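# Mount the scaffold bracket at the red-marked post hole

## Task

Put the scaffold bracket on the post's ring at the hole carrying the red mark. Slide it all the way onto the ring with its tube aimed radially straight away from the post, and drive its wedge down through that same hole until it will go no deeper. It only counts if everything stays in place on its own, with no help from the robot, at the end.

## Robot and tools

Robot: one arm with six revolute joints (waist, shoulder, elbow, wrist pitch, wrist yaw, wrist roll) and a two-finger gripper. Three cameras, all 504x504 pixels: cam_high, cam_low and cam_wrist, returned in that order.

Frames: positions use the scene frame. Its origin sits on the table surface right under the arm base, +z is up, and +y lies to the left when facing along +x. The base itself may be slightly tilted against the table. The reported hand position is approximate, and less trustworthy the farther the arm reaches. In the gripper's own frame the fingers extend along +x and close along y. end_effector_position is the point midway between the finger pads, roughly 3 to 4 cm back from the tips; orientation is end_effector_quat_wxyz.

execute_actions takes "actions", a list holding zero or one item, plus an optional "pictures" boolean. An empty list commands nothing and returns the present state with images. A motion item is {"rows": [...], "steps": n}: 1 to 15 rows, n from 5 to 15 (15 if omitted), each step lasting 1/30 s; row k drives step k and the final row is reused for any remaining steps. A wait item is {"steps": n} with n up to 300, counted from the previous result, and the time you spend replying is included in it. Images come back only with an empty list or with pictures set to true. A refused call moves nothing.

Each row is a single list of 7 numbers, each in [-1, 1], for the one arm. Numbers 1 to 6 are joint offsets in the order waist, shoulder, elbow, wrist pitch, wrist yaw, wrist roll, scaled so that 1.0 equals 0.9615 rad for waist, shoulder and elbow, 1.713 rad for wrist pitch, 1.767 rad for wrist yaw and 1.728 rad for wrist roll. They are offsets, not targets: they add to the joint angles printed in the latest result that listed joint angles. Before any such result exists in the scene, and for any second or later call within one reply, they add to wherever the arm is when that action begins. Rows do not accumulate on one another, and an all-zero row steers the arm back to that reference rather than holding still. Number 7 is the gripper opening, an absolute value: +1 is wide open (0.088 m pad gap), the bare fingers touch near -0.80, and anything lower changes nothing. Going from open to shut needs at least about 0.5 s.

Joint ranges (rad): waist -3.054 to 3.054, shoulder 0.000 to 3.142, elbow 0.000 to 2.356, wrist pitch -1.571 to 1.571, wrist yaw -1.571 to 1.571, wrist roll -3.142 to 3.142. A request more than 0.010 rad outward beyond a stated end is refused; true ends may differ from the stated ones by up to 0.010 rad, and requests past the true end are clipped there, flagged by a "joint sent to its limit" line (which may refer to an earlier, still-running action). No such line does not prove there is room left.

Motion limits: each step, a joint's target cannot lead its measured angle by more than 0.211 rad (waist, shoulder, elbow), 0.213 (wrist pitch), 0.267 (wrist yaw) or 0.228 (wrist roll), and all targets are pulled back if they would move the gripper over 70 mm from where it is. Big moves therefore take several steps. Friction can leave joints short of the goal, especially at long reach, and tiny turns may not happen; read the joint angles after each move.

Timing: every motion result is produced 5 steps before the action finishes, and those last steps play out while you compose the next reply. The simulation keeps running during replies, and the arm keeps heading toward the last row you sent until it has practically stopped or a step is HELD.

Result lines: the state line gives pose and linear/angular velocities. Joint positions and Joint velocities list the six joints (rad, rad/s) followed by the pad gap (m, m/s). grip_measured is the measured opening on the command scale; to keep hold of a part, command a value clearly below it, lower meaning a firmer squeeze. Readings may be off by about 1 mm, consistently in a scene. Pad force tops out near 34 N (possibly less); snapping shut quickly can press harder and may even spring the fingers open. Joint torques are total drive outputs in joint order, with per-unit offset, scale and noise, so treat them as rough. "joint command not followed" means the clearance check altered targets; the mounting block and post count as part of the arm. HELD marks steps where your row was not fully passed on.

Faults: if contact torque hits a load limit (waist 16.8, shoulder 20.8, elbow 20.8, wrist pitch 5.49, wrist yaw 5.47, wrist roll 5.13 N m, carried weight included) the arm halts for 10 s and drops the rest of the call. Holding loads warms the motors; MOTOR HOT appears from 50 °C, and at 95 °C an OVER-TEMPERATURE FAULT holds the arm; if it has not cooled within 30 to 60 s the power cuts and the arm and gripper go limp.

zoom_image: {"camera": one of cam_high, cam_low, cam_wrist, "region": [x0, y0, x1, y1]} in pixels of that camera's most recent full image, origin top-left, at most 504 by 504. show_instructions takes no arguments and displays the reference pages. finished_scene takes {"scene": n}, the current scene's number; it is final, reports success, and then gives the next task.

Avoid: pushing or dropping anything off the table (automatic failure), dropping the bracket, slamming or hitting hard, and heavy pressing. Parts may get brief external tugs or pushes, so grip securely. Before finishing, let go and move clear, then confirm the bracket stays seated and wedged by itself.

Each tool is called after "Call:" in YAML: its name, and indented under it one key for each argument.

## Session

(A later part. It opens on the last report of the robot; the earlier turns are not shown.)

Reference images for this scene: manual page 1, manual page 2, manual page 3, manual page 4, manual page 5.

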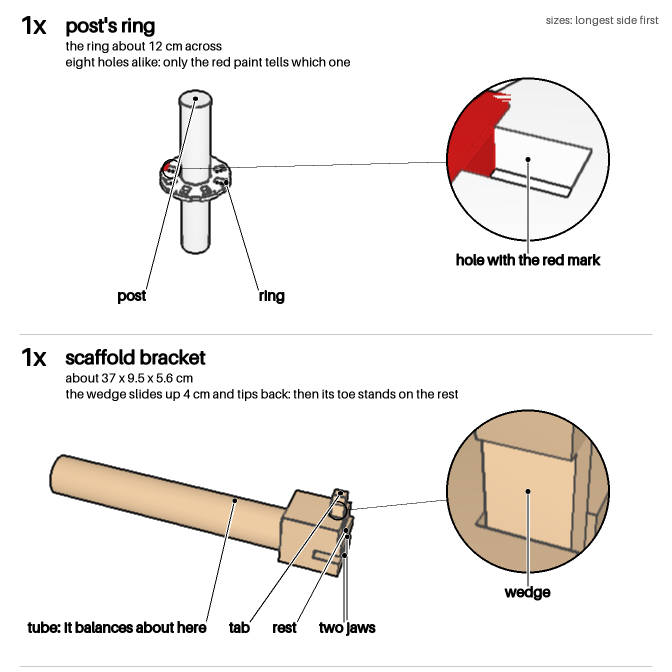

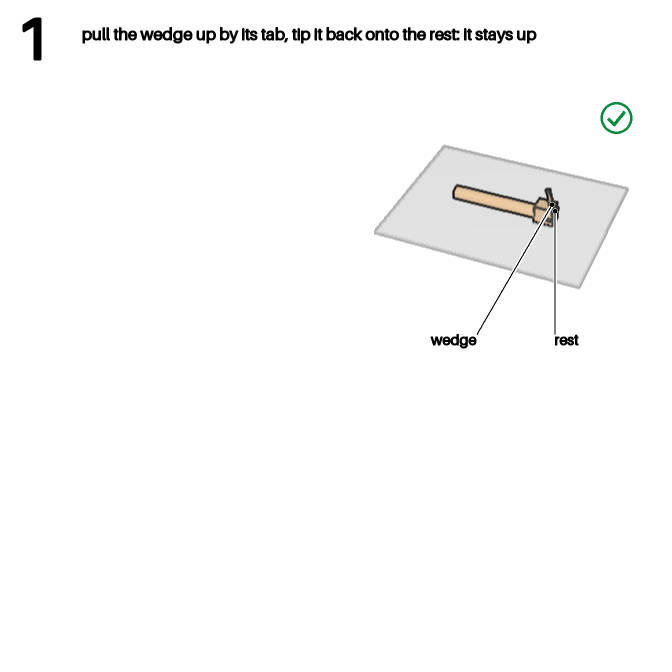

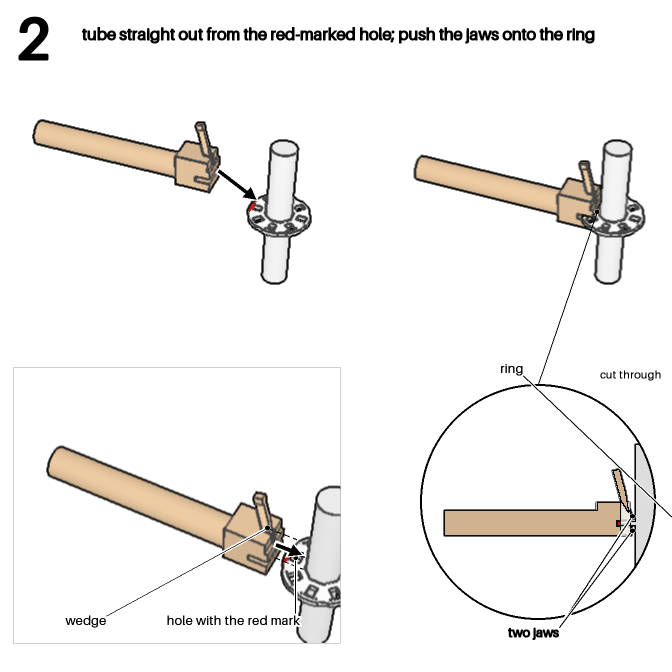

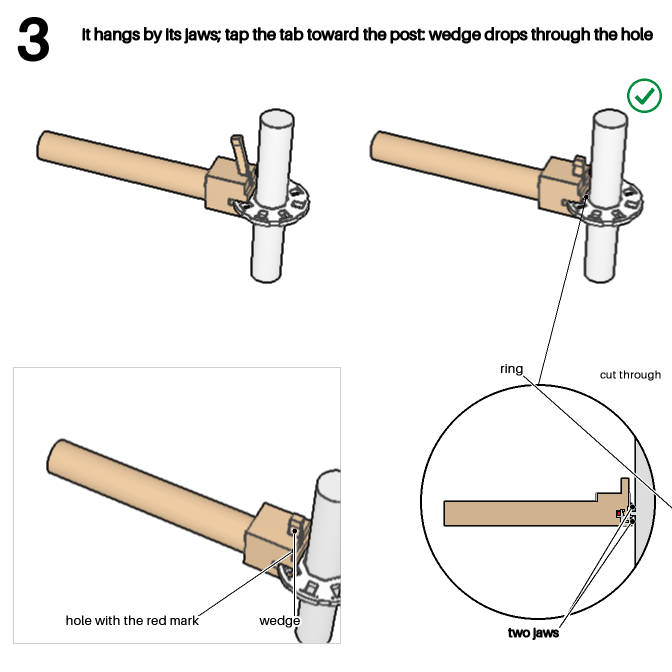

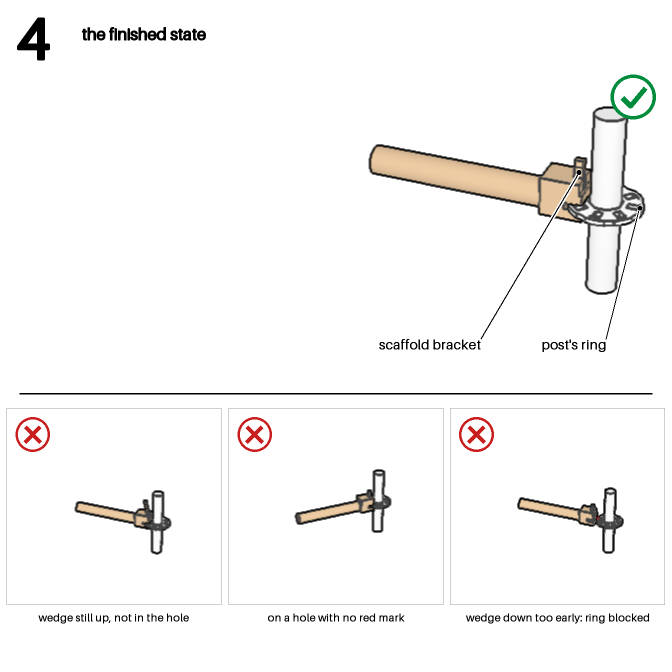

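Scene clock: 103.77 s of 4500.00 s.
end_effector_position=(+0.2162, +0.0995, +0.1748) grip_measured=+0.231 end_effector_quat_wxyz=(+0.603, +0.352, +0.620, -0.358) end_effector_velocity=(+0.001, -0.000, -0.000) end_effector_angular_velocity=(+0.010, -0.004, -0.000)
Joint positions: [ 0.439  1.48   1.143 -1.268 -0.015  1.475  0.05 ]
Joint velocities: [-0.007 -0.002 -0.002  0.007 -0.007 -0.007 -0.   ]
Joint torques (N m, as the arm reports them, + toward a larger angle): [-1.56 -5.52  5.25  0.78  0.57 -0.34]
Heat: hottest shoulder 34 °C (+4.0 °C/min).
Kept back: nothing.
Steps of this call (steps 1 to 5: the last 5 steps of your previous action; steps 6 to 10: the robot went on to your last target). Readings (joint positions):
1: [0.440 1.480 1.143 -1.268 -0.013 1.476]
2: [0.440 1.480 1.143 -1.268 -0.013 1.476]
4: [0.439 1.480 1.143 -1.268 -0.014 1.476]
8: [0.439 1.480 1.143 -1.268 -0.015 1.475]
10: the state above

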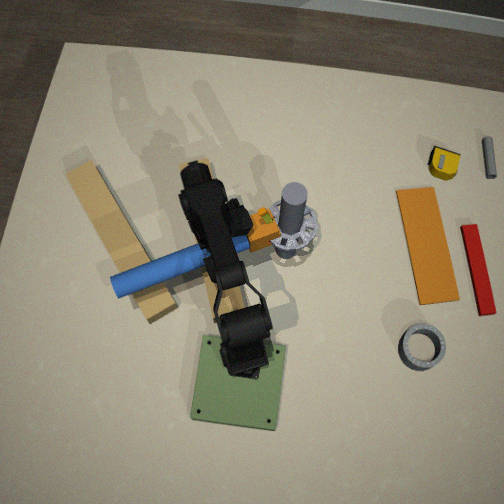

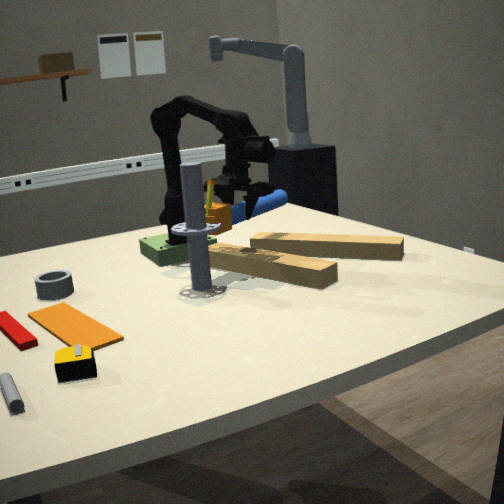

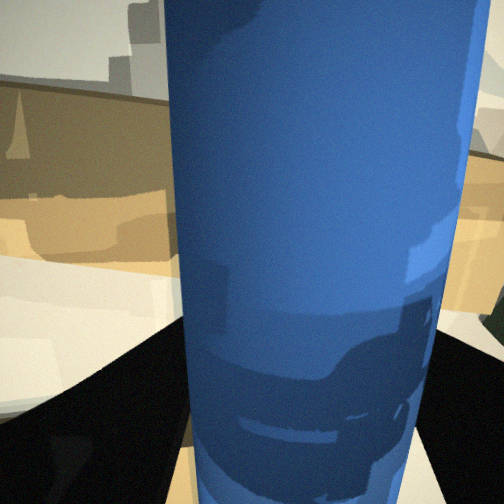

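Call:
execute_actions:
  actions:
    - {"rows":[[0.006,0,0,0,0.008,0.006,-0.6],[0.006,0,0,0,0.008,0.006,-0.6],[0.006,0,0,0,0.008,0.006,-0.3],[0.006,0,0,0,0.008,0.006,0.0],[0.006,0,0,0,0.008,0.006,0.3],[0.006,0,0,0,0.008,0.006,0.6],[0.006,0,0,0,0.008,0.006,1.0]],"steps":15}

Call:
execute_actions:
  actions:
    - {"steps":12}
  pictures: true

Call:
zoom_image:
  camera: "cam_high"
  region: [200, 180, 330, 280]

Call:
zoom_image:
  camera: "cam_low"
  region: [160, 160, 320, 260]

Scene clock: 104.47 s of 4500.00 s.
end_effector_position=(+0.2163, +0.0992, +0.1741) grip_measured=+0.306 end_effector_quat_wxyz=(+0.605, +0.350, +0.616, -0.362) end_effector_velocity=(+0.000, -0.006, -0.000) end_effector_angular_velocity=(-0.036, -0.009, -0.009)
Joint positions: [ 0.444  1.481  1.142 -1.267 -0.004  1.482  0.054]
Joint velocities: [-0.002 -0.002 -0.002 -0.007  0.037  0.007  0.131]
Joint torques (N m, as the arm reports them, + toward a larger angle): [ 0.03 -5.56  4.69  0.32  0.09  0.04]
Heat: hottest shoulder 33 °C (+3.0 °C/min).
Steps of this call (steps 1 to 11: the robot went on to your last target; steps 12 to 21: the first 10 steps of this action). Readings (joint positions):
12: [0.439 1.480 1.143 -1.268 -0.015 1.474]
13: [0.440 1.480 1.143 -1.268 -0.013 1.476]
15: [0.443 1.481 1.142 -1.267 -0.010 1.478]
19: [0.443 1.481 1.142 -1.267 -0.009 1.479]
21: the state above

Scene clock: 104.87 s of 4500.00 s.
end_effector_position=(+0.2163, +0.0990, +0.1742) grip_measured=+1.000 end_effector_quat_wxyz=(+0.605, +0.351, +0.616, -0.362) end_effector_velocity=(-0.006, +0.000, -0.001) end_effector_angular_velocity=(+0.009, +0.034, +0.004)
Joint positions: [ 0.444  1.48   1.142 -1.267 -0.003  1.483  0.088]
Joint velocities: [-0.002  0.002 -0.002 -0.022 -0.022 -0.007  0.   ]
Joint torques (N m, as the arm reports them, + toward a larger angle): [ 0.01 -5.56  4.61  0.31  0.11  0.06]
Heat: hottest shoulder 33 °C (+3.0 °C/min).
Kept back: nothing.
Steps of this call (steps 1 to 5: the last 5 steps of your previous action; steps 6 to 12: the robot went on to your last target). Readings (joint positions):
1: [0.444 1.480 1.142 -1.267 -0.003 1.483]
2: [0.444 1.480 1.142 -1.267 -0.003 1.483]
4: [0.444 1.480 1.142 -1.267 -0.003 1.483]
8: [0.444 1.480 1.142 -1.267 -0.003 1.483]
12: the state above

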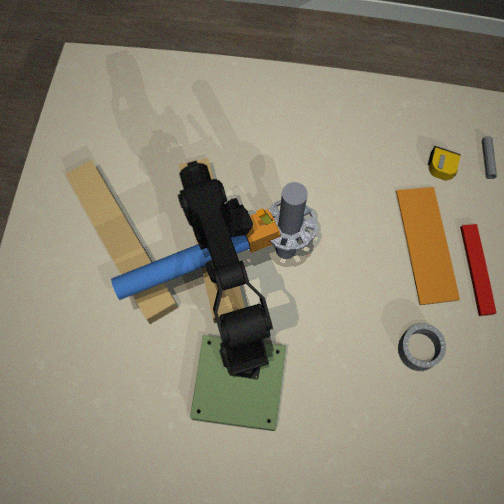

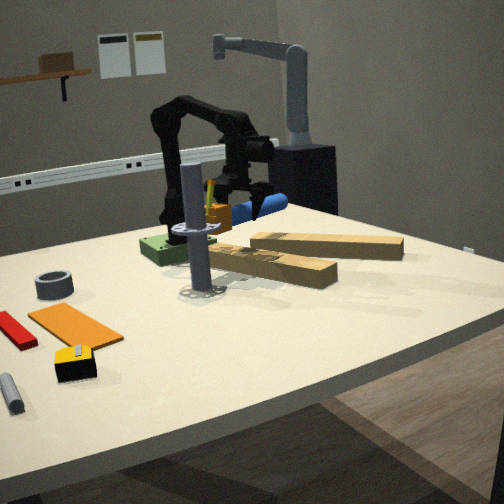

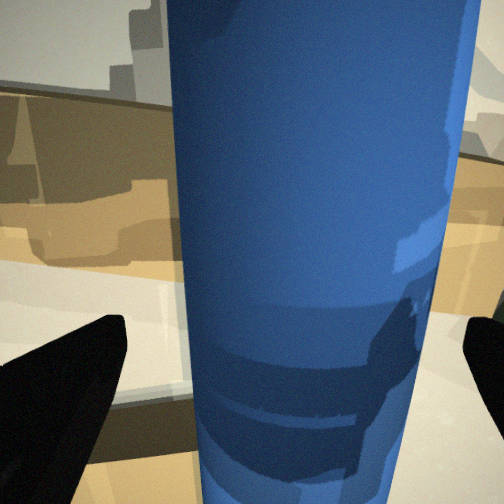

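Region (200, 180, 330, 280) of cam_high's 504x504 image, scaled by 3.877, with more detail than that image has; it fills the top 388 rows of this view, and the rest is white.

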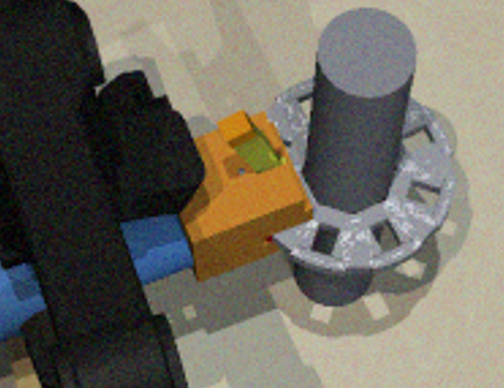

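Region (160, 160, 320, 260) of cam_low's 504x504 image, scaled by 3.150, with more detail than that image has; it fills the top 315 rows of this view, and the rest is white.

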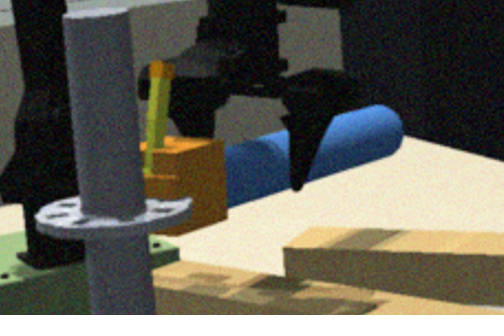

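Call:
execute_actions:
  actions:
    - {"rows":[[0,0,0.1,-0.05,0,0,1.0],[0,0,0.2,-0.1,0,0,1.0],[0,0,0.3,-0.14,0,0,1.0],[0,0.005,0.367,-0.171,0,0,1.0],[0,0.005,0.367,-0.171,0,0,1.0],[0,0.005,0.367,-0.171,0,0,1.0],[0,0.005,0.367,-0.171,0,0,0.0],[0,0.005,0.367,-0.171,0,0,-0.5],[0,0.005,0.367,-0.171,0,0,-0.9]],"steps":15}

Call:
execute_actions:
  actions:
    - {"steps":5}

Scene clock: 106.67 s of 4500.00 s.
end_effector_position=(+0.2218, +0.1016, +0.2606) grip_measured=+0.567 end_effector_quat_wxyz=(+0.619, +0.370, +0.602, -0.342) end_effector_velocity=(-0.018, -0.011, +0.028) end_effector_angular_velocity=(-0.028, +0.044, -0.015)
Joint positions: [ 0.444  1.475  1.482 -1.544 -0.003  1.483  0.067]
Joint velocities: [-0.007 -0.007  0.11  -0.168  0.007  0.007 -0.189]
Joint torques (N m, as the arm reports them, + toward a larger angle): [ 0.01 -4.18  4.53  0.44 -0.04 -0.02]
Heat: hottest shoulder 33 °C (+3.0 °C/min).
Steps of this call (steps 1 to 15: the robot went on to your last target; steps 16 to 44: nothing new was sent; steps 45 to 54: the first 10 steps of this action). Readings (joint positions):
45: [0.444 1.481 1.154 -1.285 -0.003 1.483]
46: [0.444 1.487 1.187 -1.331 -0.003 1.483]
48: [0.444 1.493 1.292 -1.429 -0.003 1.483]
52: [0.444 1.479 1.463 -1.524 -0.003 1.483]
54: the state above

Scene clock: 106.83 s of 4500.00 s.
end_effector_position=(+0.2204, +0.1010, +0.2602) grip_measured=-0.031 end_effector_quat_wxyz=(+0.617, +0.367, +0.604, -0.346) end_effector_velocity=(-0.009, -0.002, +0.003) end_effector_angular_velocity=(-0.009, +0.036, +0.010)
Joint positions: [ 0.444  1.479  1.484 -1.555 -0.003  1.483  0.037]
Joint velocities: [ 0.002 -0.002  0.012 -0.051 -0.007 -0.007 -0.175]
Joint torques (N m, as the arm reports them, + toward a larger angle): [-0.04 -4.74  5.29  0.33 -0.01 -0.02]
Heat: hottest shoulder 33 °C (+3.0 °C/min).
Kept back: nothing.
Steps of this call (steps 1 to 5: the last 5 steps of your previous action). Readings (joint positions):
1: [0.444 1.476 1.484 -1.547 -0.003 1.483]
2: [0.444 1.477 1.484 -1.550 -0.003 1.483]
4: [0.444 1.479 1.484 -1.554 -0.003 1.483]
5: the state above

Call:
execute_actions:
  actions:
    - {"rows":[[-0.1,0.03,0.03,-0.003,0,-0.055,-0.9],[-0.2,0.06,0.06,-0.003,0,-0.11,-0.9],[-0.306,0.094,0.094,-0.003,0,-0.166,-0.9]],"steps":15}

Call:
execute_actions:
  actions:
    - {"steps":12}
  pictures: true

Call:
zoom_image:
  camera: "cam_low"
  region: [150, 130, 310, 260]

Call:
zoom_image:
  camera: "cam_high"
  region: [200, 160, 330, 280]

Scene clock: 107.47 s of 4500.00 s.
end_effector_position=(+0.2590, +0.0411, +0.2613) grip_measured=-0.785 end_effector_quat_wxyz=(+0.614, +0.367, +0.607, -0.347) end_effector_velocity=(+0.006, -0.004, +0.016) end_effector_angular_velocity=(-0.017, -0.046, +0.087)
Joint positions: [ 0.17   1.561  1.566 -1.563 -0.013  1.212  0.001]
Joint velocities: [-0.007  0.002  0.066 -0.022  0.022 -0.095  0.   ]
Joint torques (N m, as the arm reports them, + toward a larger angle): [-1.69 -5.22  4.83  0.73  0.35 -0.16]
Heat: hottest shoulder 33 °C (+3.0 °C/min).
Steps of this call (steps 1 to 9: the robot went on to your last target; steps 10 to 19: the first 10 steps of this action). Readings (joint positions):
10: [0.435 1.483 1.489 -1.559 -0.007 1.462]
11: [0.404 1.491 1.499 -1.563 -0.010 1.416]
13: [0.293 1.525 1.536 -1.559 -0.009 1.305]
17: [0.170 1.561 1.562 -1.559 -0.011 1.224]
19: the state above

Scene clock: 107.87 s of 4500.00 s.
end_effector_position=(+0.2595, +0.0409, +0.2620) grip_measured=-0.785 end_effector_quat_wxyz=(+0.617, +0.364, +0.608, -0.343) end_effector_velocity=(+0.001, +0.001, +0.000) end_effector_angular_velocity=(+0.008, -0.006, +0.005)
Joint positions: [ 0.169  1.561  1.568 -1.563 -0.012  1.2    0.001]
Joint velocities: [-0.002 -0.002 -0.002  0.007 -0.007 -0.007 -0.   ]
Joint torques (N m, as the arm reports them, + toward a larger angle): [-1.95 -5.03  5.    0.76  0.36 -0.13]
Heat: hottest shoulder 33 °C (+3.0 °C/min).
Kept back: nothing.
Steps of this call (steps 1 to 5: the last 5 steps of your previous action; steps 6 to 12: the robot went on to your last target). Readings (joint positions):
1: [0.170 1.561 1.567 -1.563 -0.012 1.209]
2: [0.170 1.561 1.568 -1.563 -0.012 1.206]
4: [0.169 1.561 1.568 -1.563 -0.012 1.203]
8: [0.169 1.561 1.568 -1.563 -0.012 1.201]
12: the state above

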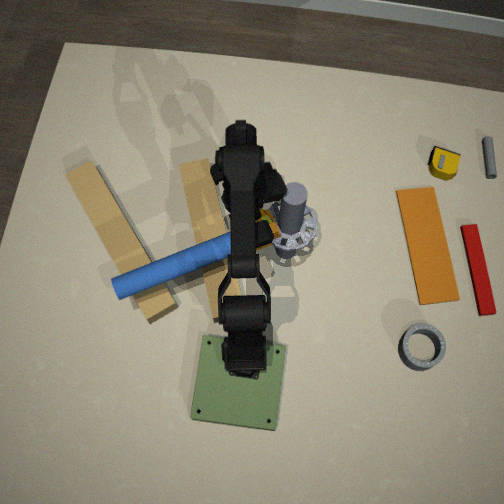

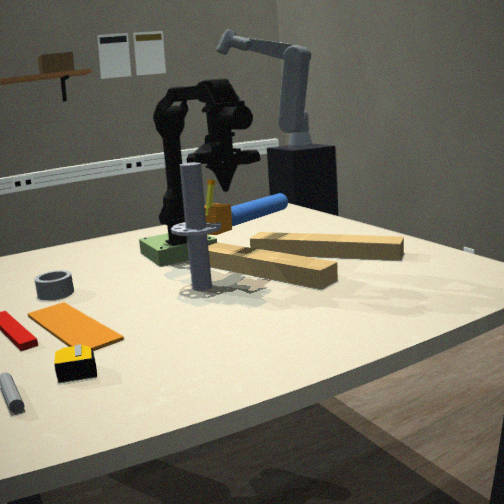

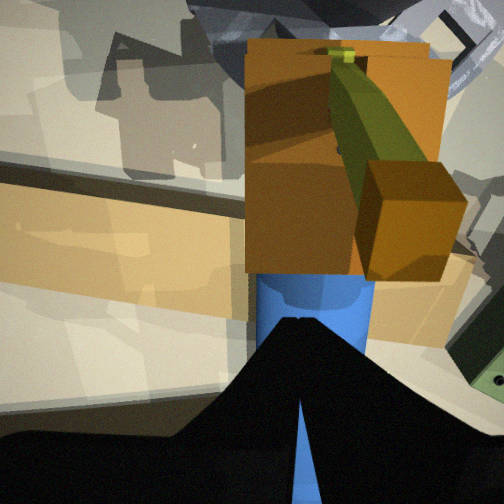

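Region (150, 130, 310, 260) of cam_low's 504x504 image, scaled by 3.150, with more detail than that image has; it fills the top 410 rows of this view, and the rest is white.

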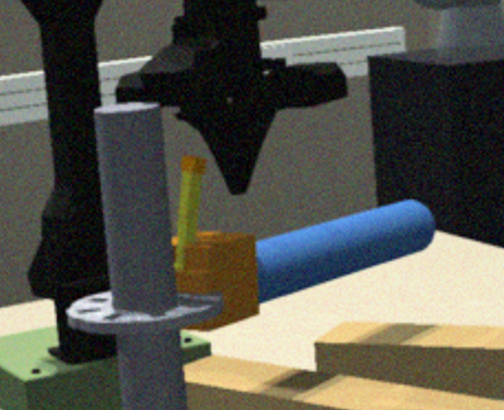

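Region (200, 160, 330, 280) of cam_high's 504x504 image, scaled by 3.877, with more detail than that image has; it fills the top 465 rows of this view, and the rest is white.

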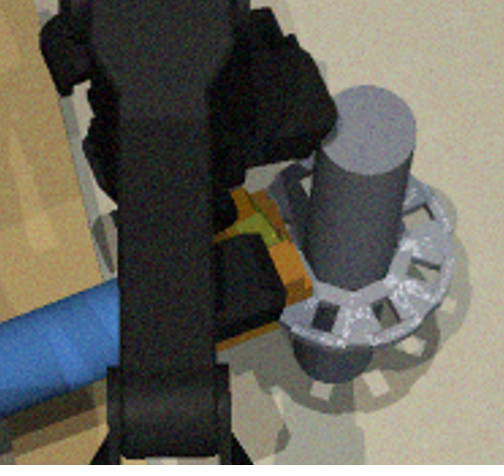

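Call:
execute_actions:
  actions:
    - {"rows":[[0.1,0,0,0,0,0.06,-0.9],[0.2,-0.03,-0.03,0,0.05,0.12,-0.9],[0.311,-0.06,-0.06,0.005,0.13,0.182,-0.9],[0.311,-0.085,-0.087,0.005,0.2,0.182,-0.9],[0.311,-0.085,-0.087,0.005,0.261,0.182,-0.9]],"steps":15}

Call:
execute_actions:
  actions:
    - {"steps":15}
  pictures: true

Call:
zoom_image:
  camera: "cam_low"
  region: [150, 130, 310, 260]

Call:
zoom_image:
  camera: "cam_high"
  region: [200, 160, 330, 280]

Scene clock: 109.80 s of 4500.00 s.
end_effector_position=(+0.2469, +0.0509, +0.2747) grip_measured=-0.785 end_effector_quat_wxyz=(+0.723, +0.281, +0.469, -0.421) end_effector_velocity=(+0.009, -0.058, +0.040) end_effector_angular_velocity=(-0.335, -0.289, -0.146)
Joint positions: [ 0.46   1.487  1.499 -1.555  0.41   1.499  0.001]
Joint velocities: [ 0.012 -0.09  -0.027 -0.007  0.432  0.154  0.   ]
Joint torques (N m, as the arm reports them, + toward a larger angle): [ 0.21 -5.58  3.39  0.64  0.41  0.07]
Heat: hottest shoulder 33 °C (+2.0 °C/min).
Steps of this call (steps 1 to 30: the robot went on to your last target; steps 31 to 48: nothing new was sent; steps 49 to 58: the first 10 steps of this action). Readings (joint positions):
49: [0.176 1.561 1.569 -1.563 -0.006 1.222]
50: [0.205 1.559 1.566 -1.561 0.017 1.272]
52: [0.319 1.540 1.539 -1.554 0.139 1.390]
56: [0.454 1.496 1.501 -1.555 0.368 1.484]
58: the state above

Scene clock: 110.30 s of 4500.00 s.
end_effector_position=(+0.2476, +0.0473, +0.2760) grip_measured=-0.785 end_effector_quat_wxyz=(+0.730, +0.276, +0.455, -0.429) end_effector_velocity=(-0.004, -0.002, -0.002) end_effector_angular_velocity=(-0.007, +0.030, +0.004)
Joint positions: [ 0.465  1.485  1.493 -1.555  0.446  1.512  0.001]
Joint velocities: [-0.002  0.002 -0.002 -0.022 -0.007 -0.007 -0.   ]
Joint torques (N m, as the arm reports them, + toward a larger angle): [ 0.19 -5.94  3.71  0.66  0.46  0.04]
Heat: hottest shoulder 33 °C (+2.0 °C/min).
Kept back: nothing.
Steps of this call (steps 1 to 5: the last 5 steps of your previous action; steps 6 to 15: the robot went on to your last target). Readings (joint positions):
1: [0.460 1.485 1.499 -1.555 0.422 1.503]
2: [0.461 1.485 1.497 -1.555 0.429 1.506]
4: [0.463 1.485 1.495 -1.555 0.438 1.510]
8: [0.464 1.485 1.493 -1.555 0.444 1.512]
15: the state above

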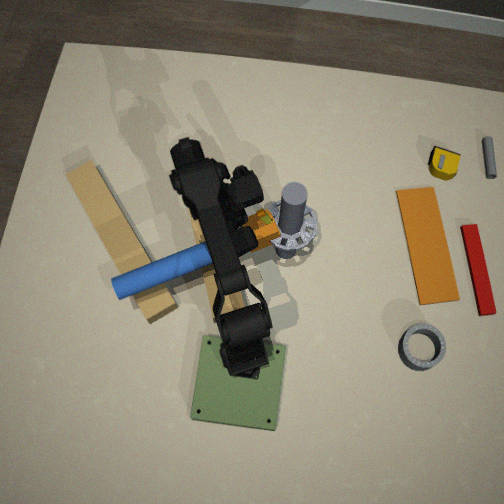

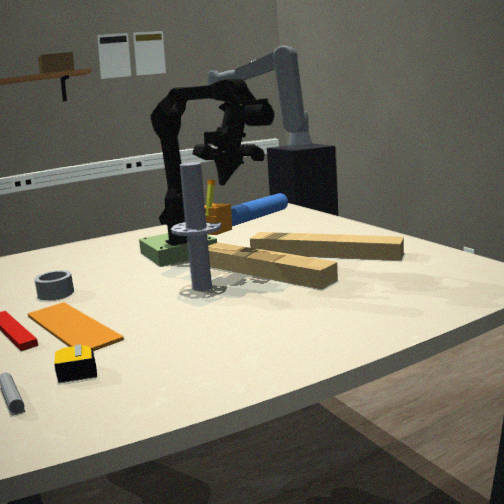

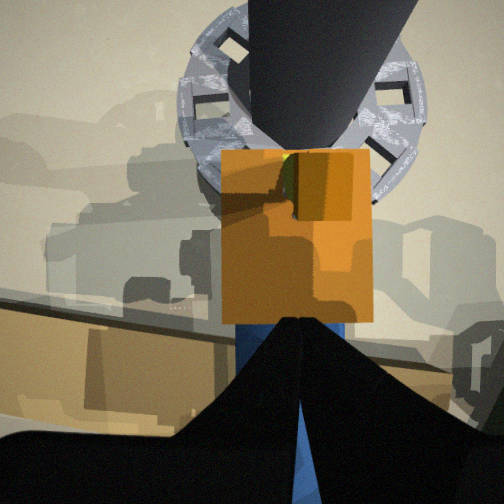

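Region (150, 130, 310, 260) of cam_low's 504x504 image, scaled by 3.150, with more detail than that image has; it fills the top 410 rows of this view, and the rest is white.

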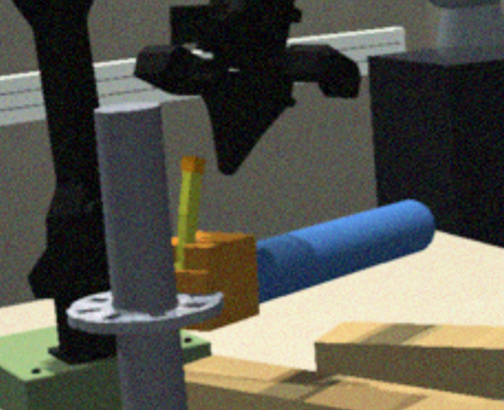

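Region (200, 160, 330, 280) of cam_high's 504x504 image, scaled by 3.877, with more detail than that image has; it fills the top 465 rows of this view, and the rest is white.

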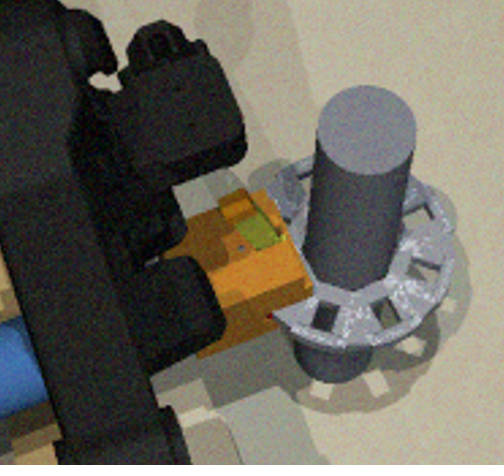

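Call:
execute_actions:
  actions: []
  pictures: true

Scene clock: 110.97 s of 4500.00 s.
end_effector_position=(+0.2476, +0.0473, +0.2760) grip_measured=-0.785 end_effector_quat_wxyz=(+0.730, +0.276, +0.455, -0.429) end_effector_velocity=(-0.002, -0.002, -0.001) end_effector_angular_velocity=(+0.002, +0.013, -0.000)
Joint positions: [ 0.465  1.485  1.493 -1.555  0.446  1.513  0.001]
Joint velocities: [-0.007 -0.002 -0.002 -0.007 -0.007 -0.007 -0.   ]
Joint torques (N m, as the arm reports them, + toward a larger angle): [ 0.25 -6.04  3.71  0.65  0.47  0.06]
Heat: hottest shoulder 33 °C (+2.0 °C/min).
Kept back: nothing.
Steps of this call (steps 1 to 15: the robot went on to your last target; steps 16 to 20: nothing new was sent). Readings (joint positions):
1: [0.465 1.485 1.493 -1.555 0.446 1.512]
2: [0.465 1.485 1.493 -1.555 0.446 1.512]
4: [0.465 1.485 1.493 -1.555 0.446 1.512]
8: [0.465 1.485 1.493 -1.555 0.446 1.512]
20: the state above
The arm was judged still, so your last target was given up. Only a new action makes it travel on or press farther. Fingers that are still opening or closing keep moving.

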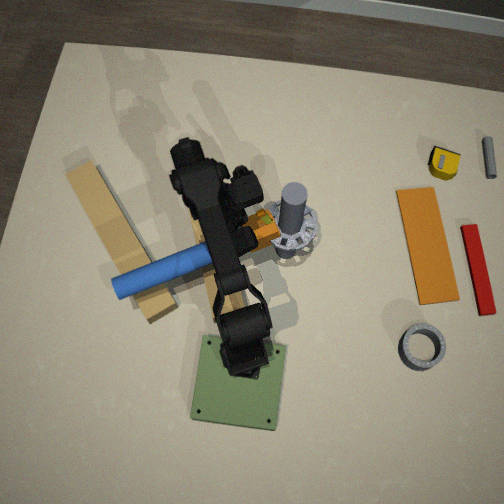

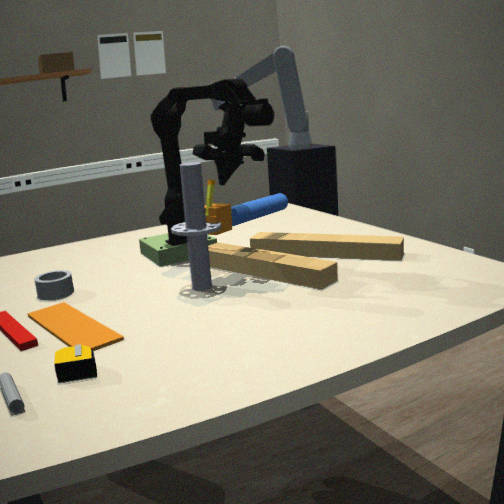

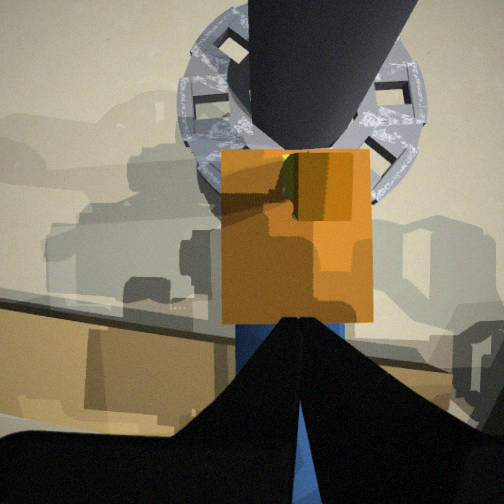

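Call:
execute_actions:
  actions:
    - {"rows":[[0,0,-0.08,0.047,0,0,-0.9]],"steps":15}
  pictures: true

Scene clock: 111.43 s of 4500.00 s.
end_effector_position=(+0.2525, +0.0494, +0.2597) grip_measured=-0.785 end_effector_quat_wxyz=(+0.731, +0.279, +0.453, -0.427) end_effector_velocity=(+0.004, +0.001, +0.003) end_effector_angular_velocity=(+0.005, -0.029, +0.009)
Joint positions: [ 0.465  1.483  1.425 -1.48   0.447  1.513  0.001]
Joint velocities: [ 0.002 -0.007  0.002  0.022  0.007 -0.007 -0.   ]
Joint torques (N m, as the arm reports them, + toward a larger angle): [-0.02 -5.36  3.84  0.77  0.26 -0.01]
Heat: hottest shoulder 33 °C (+2.0 °C/min).
Steps of this call (steps 1 to 4: nothing new was sent; steps 5 to 14: the first 10 steps of this action). Readings (joint positions):
5: [0.465 1.483 1.483 -1.540 0.447 1.513]
6: [0.465 1.480 1.467 -1.517 0.447 1.513]
8: [0.465 1.481 1.443 -1.497 0.447 1.513]
12: [0.465 1.483 1.425 -1.483 0.447 1.513]
14: the state above

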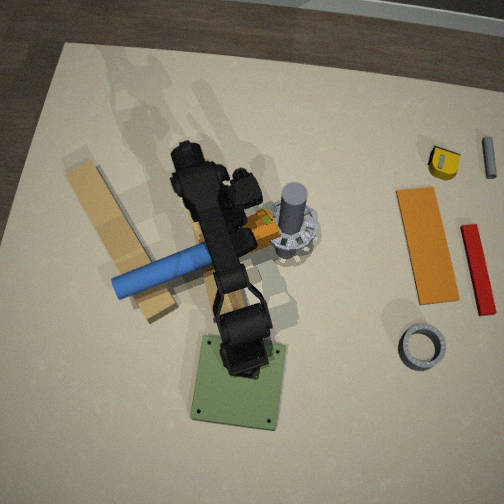

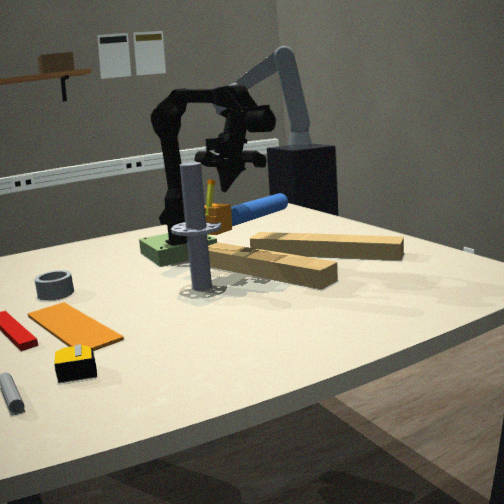

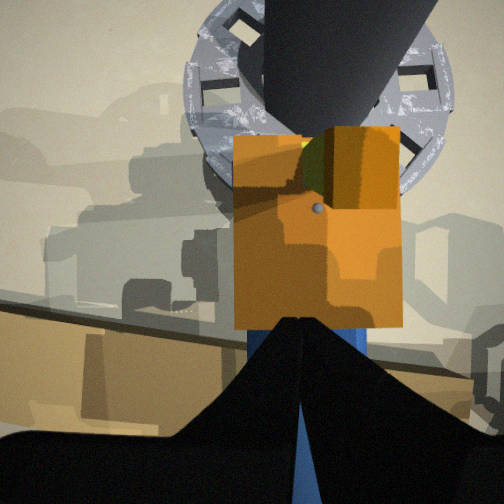

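Call:
execute_actions:
  actions:
    - {"rows":[[-0.04,-0.03,0,-0.012,0,-0.022,-0.9]],"steps":15}
  pictures: true

Call:
zoom_image:
  camera: "cam_low"
  region: [150, 130, 310, 260]

Scene clock: 112.00 s of 4500.00 s.
end_effector_position=(+0.2485, +0.0380, +0.2647) grip_measured=-0.785 end_effector_quat_wxyz=(+0.729, +0.276, +0.454, -0.431) end_effector_velocity=(-0.003, +0.000, -0.002) end_effector_angular_velocity=(+0.012, +0.024, +0.014)
Joint positions: [ 0.43   1.46   1.425 -1.497  0.447  1.478  0.001]
Joint velocities: [-0.007 -0.002 -0.002 -0.007 -0.022 -0.022 -0.   ]
Joint torques (N m, as the arm reports them, + toward a larger angle): [-0.32 -5.92  4.61  0.35  0.35 -0.09]
Heat: hottest shoulder 33 °C (+2.0 °C/min).
Steps of this call (steps 1 to 5: the last 5 steps of your previous action; steps 6 to 7: the robot went on to your last target; steps 8 to 17: the first 10 steps of this action). Readings (joint positions):
8: [0.462 1.481 1.425 -1.478 0.447 1.505]
9: [0.454 1.478 1.425 -1.482 0.447 1.496]
11: [0.438 1.469 1.425 -1.492 0.447 1.486]
15: [0.430 1.460 1.425 -1.496 0.447 1.479]
17: the state above

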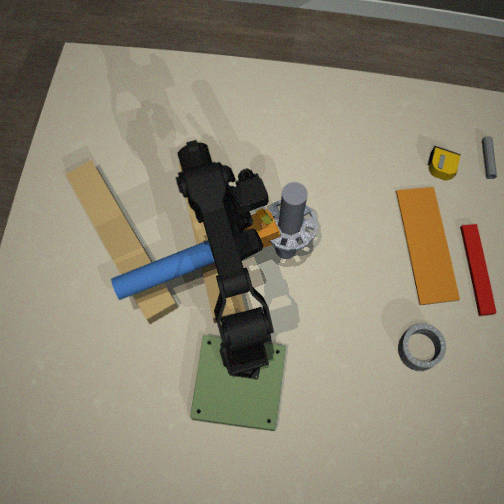

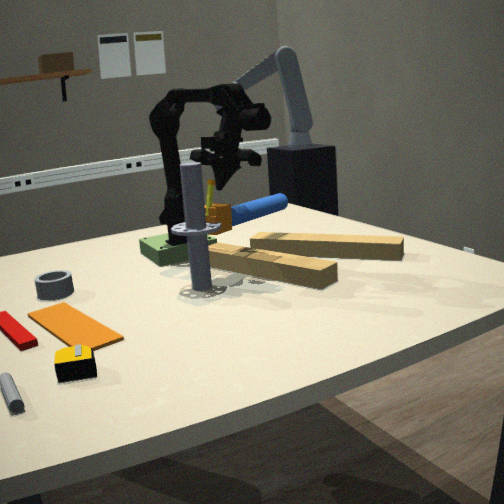

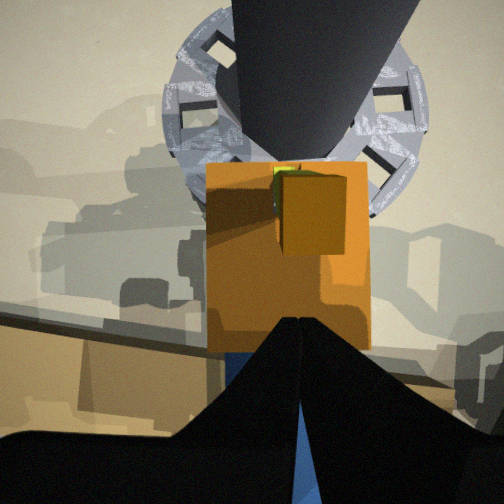

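Region (150, 130, 310, 260) of cam_low's 504x504 image, scaled by 3.150, with more detail than that image has; it fills the top 410 rows of this view, and the rest is white.

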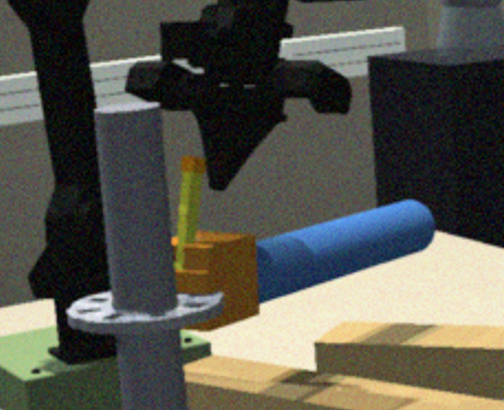

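Call:
execute_actions:
  actions:
    - {"rows":[[-0.02,-0.015,-0.045,0.017,0,-0.011,-0.9],[-0.02,-0.015,-0.045,0.017,0,-0.011,-0.9],[-0.02,-0.015,-0.045,0.017,0,-0.011,-0.9],[-0.02,-0.015,-0.045,0.017,0,-0.011,-0.9],[-0.03,-0.015,-0.045,0.017,0,-0.017,-0.9],[-0.04,-0.015,-0.045,0.017,0,-0.022,-0.9],[-0.05,-0.015,-0.045,0.017,0,-0.028,-0.9]],"steps":15}
  pictures: true

Call:
zoom_image:
  camera: "cam_low"
  region: [150, 130, 310, 260]

Scene clock: 112.67 s of 4500.00 s.
end_effector_position=(+0.2490, +0.0272, +0.2579) grip_measured=-0.785 end_effector_quat_wxyz=(+0.726, +0.271, +0.458, -0.437) end_effector_velocity=(+0.002, -0.019, +0.001) end_effector_angular_velocity=(-0.004, +0.023, -0.008)
Joint positions: [ 0.388  1.452  1.391 -1.471  0.447  1.437  0.001]
Joint velocities: [-0.081 -0.007 -0.002  0.007 -0.007 -0.081 -0.   ]
Joint torques (N m, as the arm reports them, + toward a larger angle): [-0.01 -6.15  3.85  0.82  0.32 -0.08]
Heat: hottest shoulder 33 °C (+2.0 °C/min).
Steps of this call (steps 1 to 5: the last 5 steps of your previous action; steps 6 to 10: the robot went on to your last target; steps 11 to 20: the first 10 steps of this action). Readings (joint positions):
11: [0.428 1.458 1.420 -1.493 0.447 1.473]
12: [0.424 1.455 1.412 -1.487 0.447 1.469]
14: [0.417 1.453 1.400 -1.480 0.447 1.465]
18: [0.397 1.453 1.391 -1.472 0.447 1.443]
20: the state above

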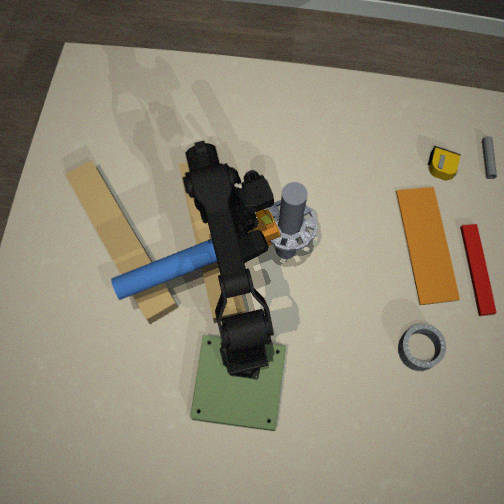

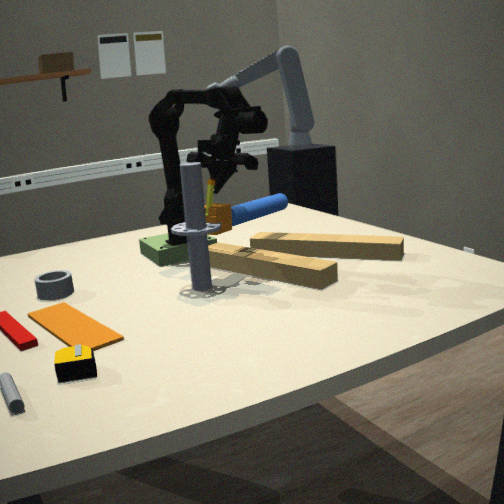

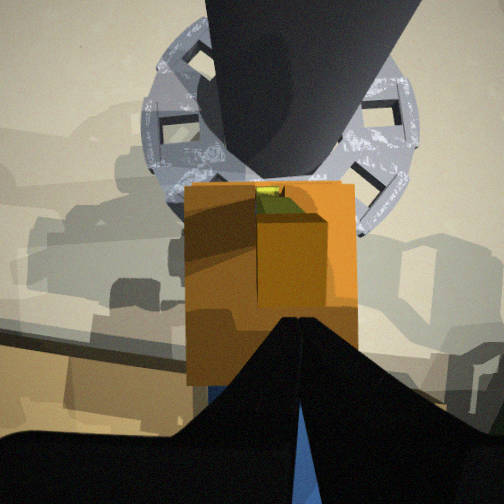

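Region (150, 130, 310, 260) of cam_low's 504x504 image, scaled by 3.150, with more detail than that image has; it fills the top 410 rows of this view, and the rest is white.

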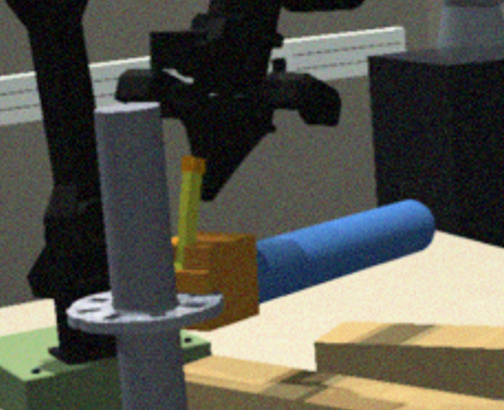

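Centred now. Push on.

Call:
execute_actions:
  actions:
    - {"rows":[[-0.015,0,0,0,0,-0.008,-0.9],[-0.03,0,0,0,0,-0.017,-0.9],[-0.045,0,0,0,0,-0.025,-0.9],[-0.06,0,0,0,0,-0.033,-0.9]],"steps":15}
  pictures: true

Call:
zoom_image:
  camera: "cam_low"
  region: [150, 130, 310, 260]

Scene clock: 113.17 s of 4500.00 s.
end_effector_position=(+0.2502, +0.0136, +0.2578) grip_measured=-0.785 end_effector_quat_wxyz=(+0.721, +0.265, +0.462, -0.444) end_effector_velocity=(-0.002, -0.002, -0.001) end_effector_angular_velocity=(+0.001, +0.018, +0.013)
Joint positions: [ 0.334  1.452  1.39  -1.471  0.447  1.385  0.001]
Joint velocities: [-0.007 -0.002 -0.002 -0.007 -0.007 -0.022 -0.   ]
Joint torques (N m, as the arm reports them, + toward a larger angle): [-0.35 -5.28  4.66  0.52  0.33 -0.08]
Heat: hottest shoulder 33 °C (+2.0 °C/min).
Steps of this call (steps 1 to 5: the last 5 steps of your previous action; steps 6 to 15: the first 10 steps of this action). Readings (joint positions):
6: [0.384 1.452 1.390 -1.471 0.447 1.430]
7: [0.380 1.452 1.390 -1.471 0.447 1.425]
9: [0.363 1.452 1.390 -1.471 0.447 1.407]
13: [0.336 1.452 1.390 -1.471 0.447 1.388]
15: the state above

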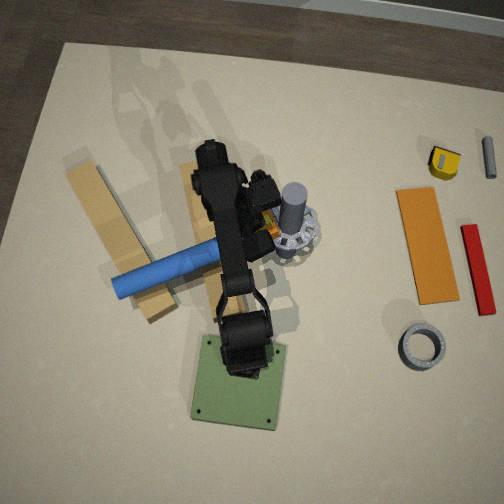

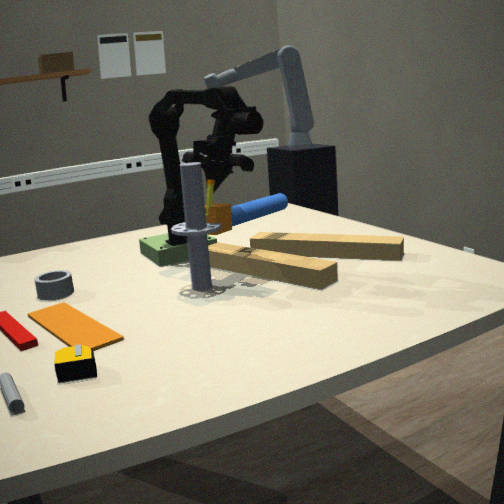

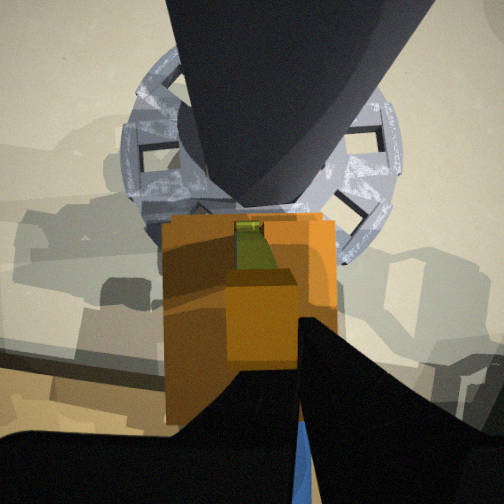

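Region (150, 130, 310, 260) of cam_low's 504x504 image, scaled by 3.150, with more detail than that image has; it fills the top 410 rows of this view, and the rest is white.

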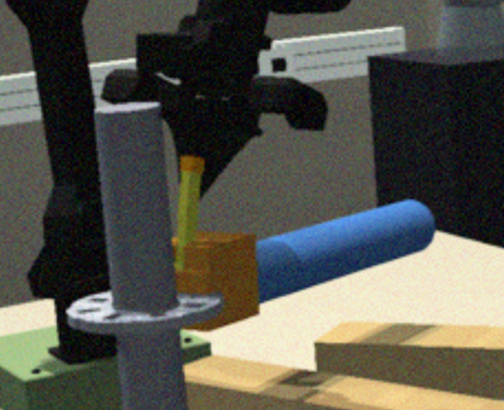

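Call:
execute_actions:
  actions:
    - {"rows":[[0,0.02,0,0.011,0,0,-0.9],[0,0.04,0,0.022,0,0,-0.9],[0,0.04,0,0.022,0,0,-0.9],[0,0.04,0,0.022,0,0,-0.9],[0,0.04,0,0.022,0,0,-0.9],[-0.015,0.04,0,0.022,0,-0.008,-0.9],[-0.03,0.04,0,0.022,0,-0.017,-0.9],[-0.04,0.04,0,0.022,0,-0.022,-0.9]],"steps":15}
  pictures: true

Call:
zoom_image:
  camera: "cam_low"
  region: [150, 130, 310, 260]

Scene clock: 113.77 s of 4500.00 s.
end_effector_position=(+0.2603, +0.0104, +0.2503) grip_measured=-0.785 end_effector_quat_wxyz=(+0.718, +0.262, +0.466, -0.446) end_effector_velocity=(+0.001, -0.033, -0.003) end_effector_angular_velocity=(+0.032, +0.058, -0.039)
Joint positions: [ 0.308  1.485  1.39  -1.437  0.444  1.358  0.001]
Joint velocities: [-0.154 -0.002 -0.002  0.007 -0.051 -0.125 -0.   ]
Joint torques (N m, as the arm reports them, + toward a larger angle): [-0.19 -4.98  4.61  0.77  0.48 -0.09]
Heat: hottest shoulder 33 °C (+2.0 °C/min).
Steps of this call (steps 1 to 5: the last 5 steps of your previous action; steps 6 to 8: the robot went on to your last target; steps 9 to 18: the first 10 steps of this action). Readings (joint positions):
9: [0.334 1.453 1.390 -1.470 0.447 1.382]
10: [0.334 1.457 1.390 -1.465 0.447 1.382]
12: [0.334 1.468 1.390 -1.445 0.447 1.382]
16: [0.323 1.485 1.390 -1.437 0.447 1.368]
18: the state above

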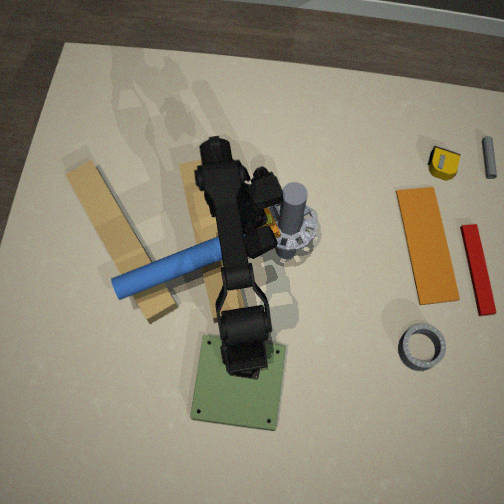

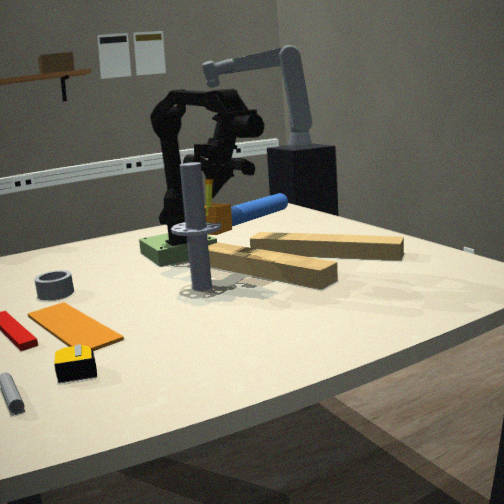

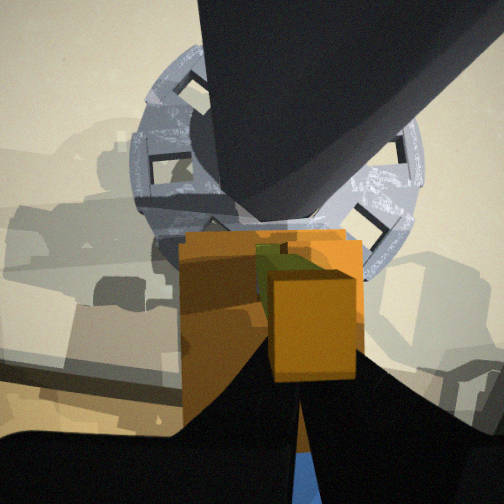

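Region (150, 130, 310, 260) of cam_low's 504x504 image, scaled by 3.150, with more detail than that image has; it fills the top 410 rows of this view, and the rest is white.

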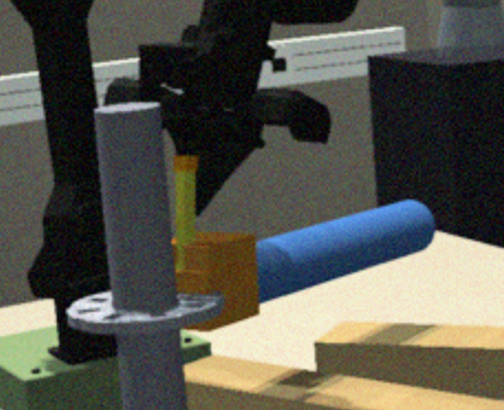

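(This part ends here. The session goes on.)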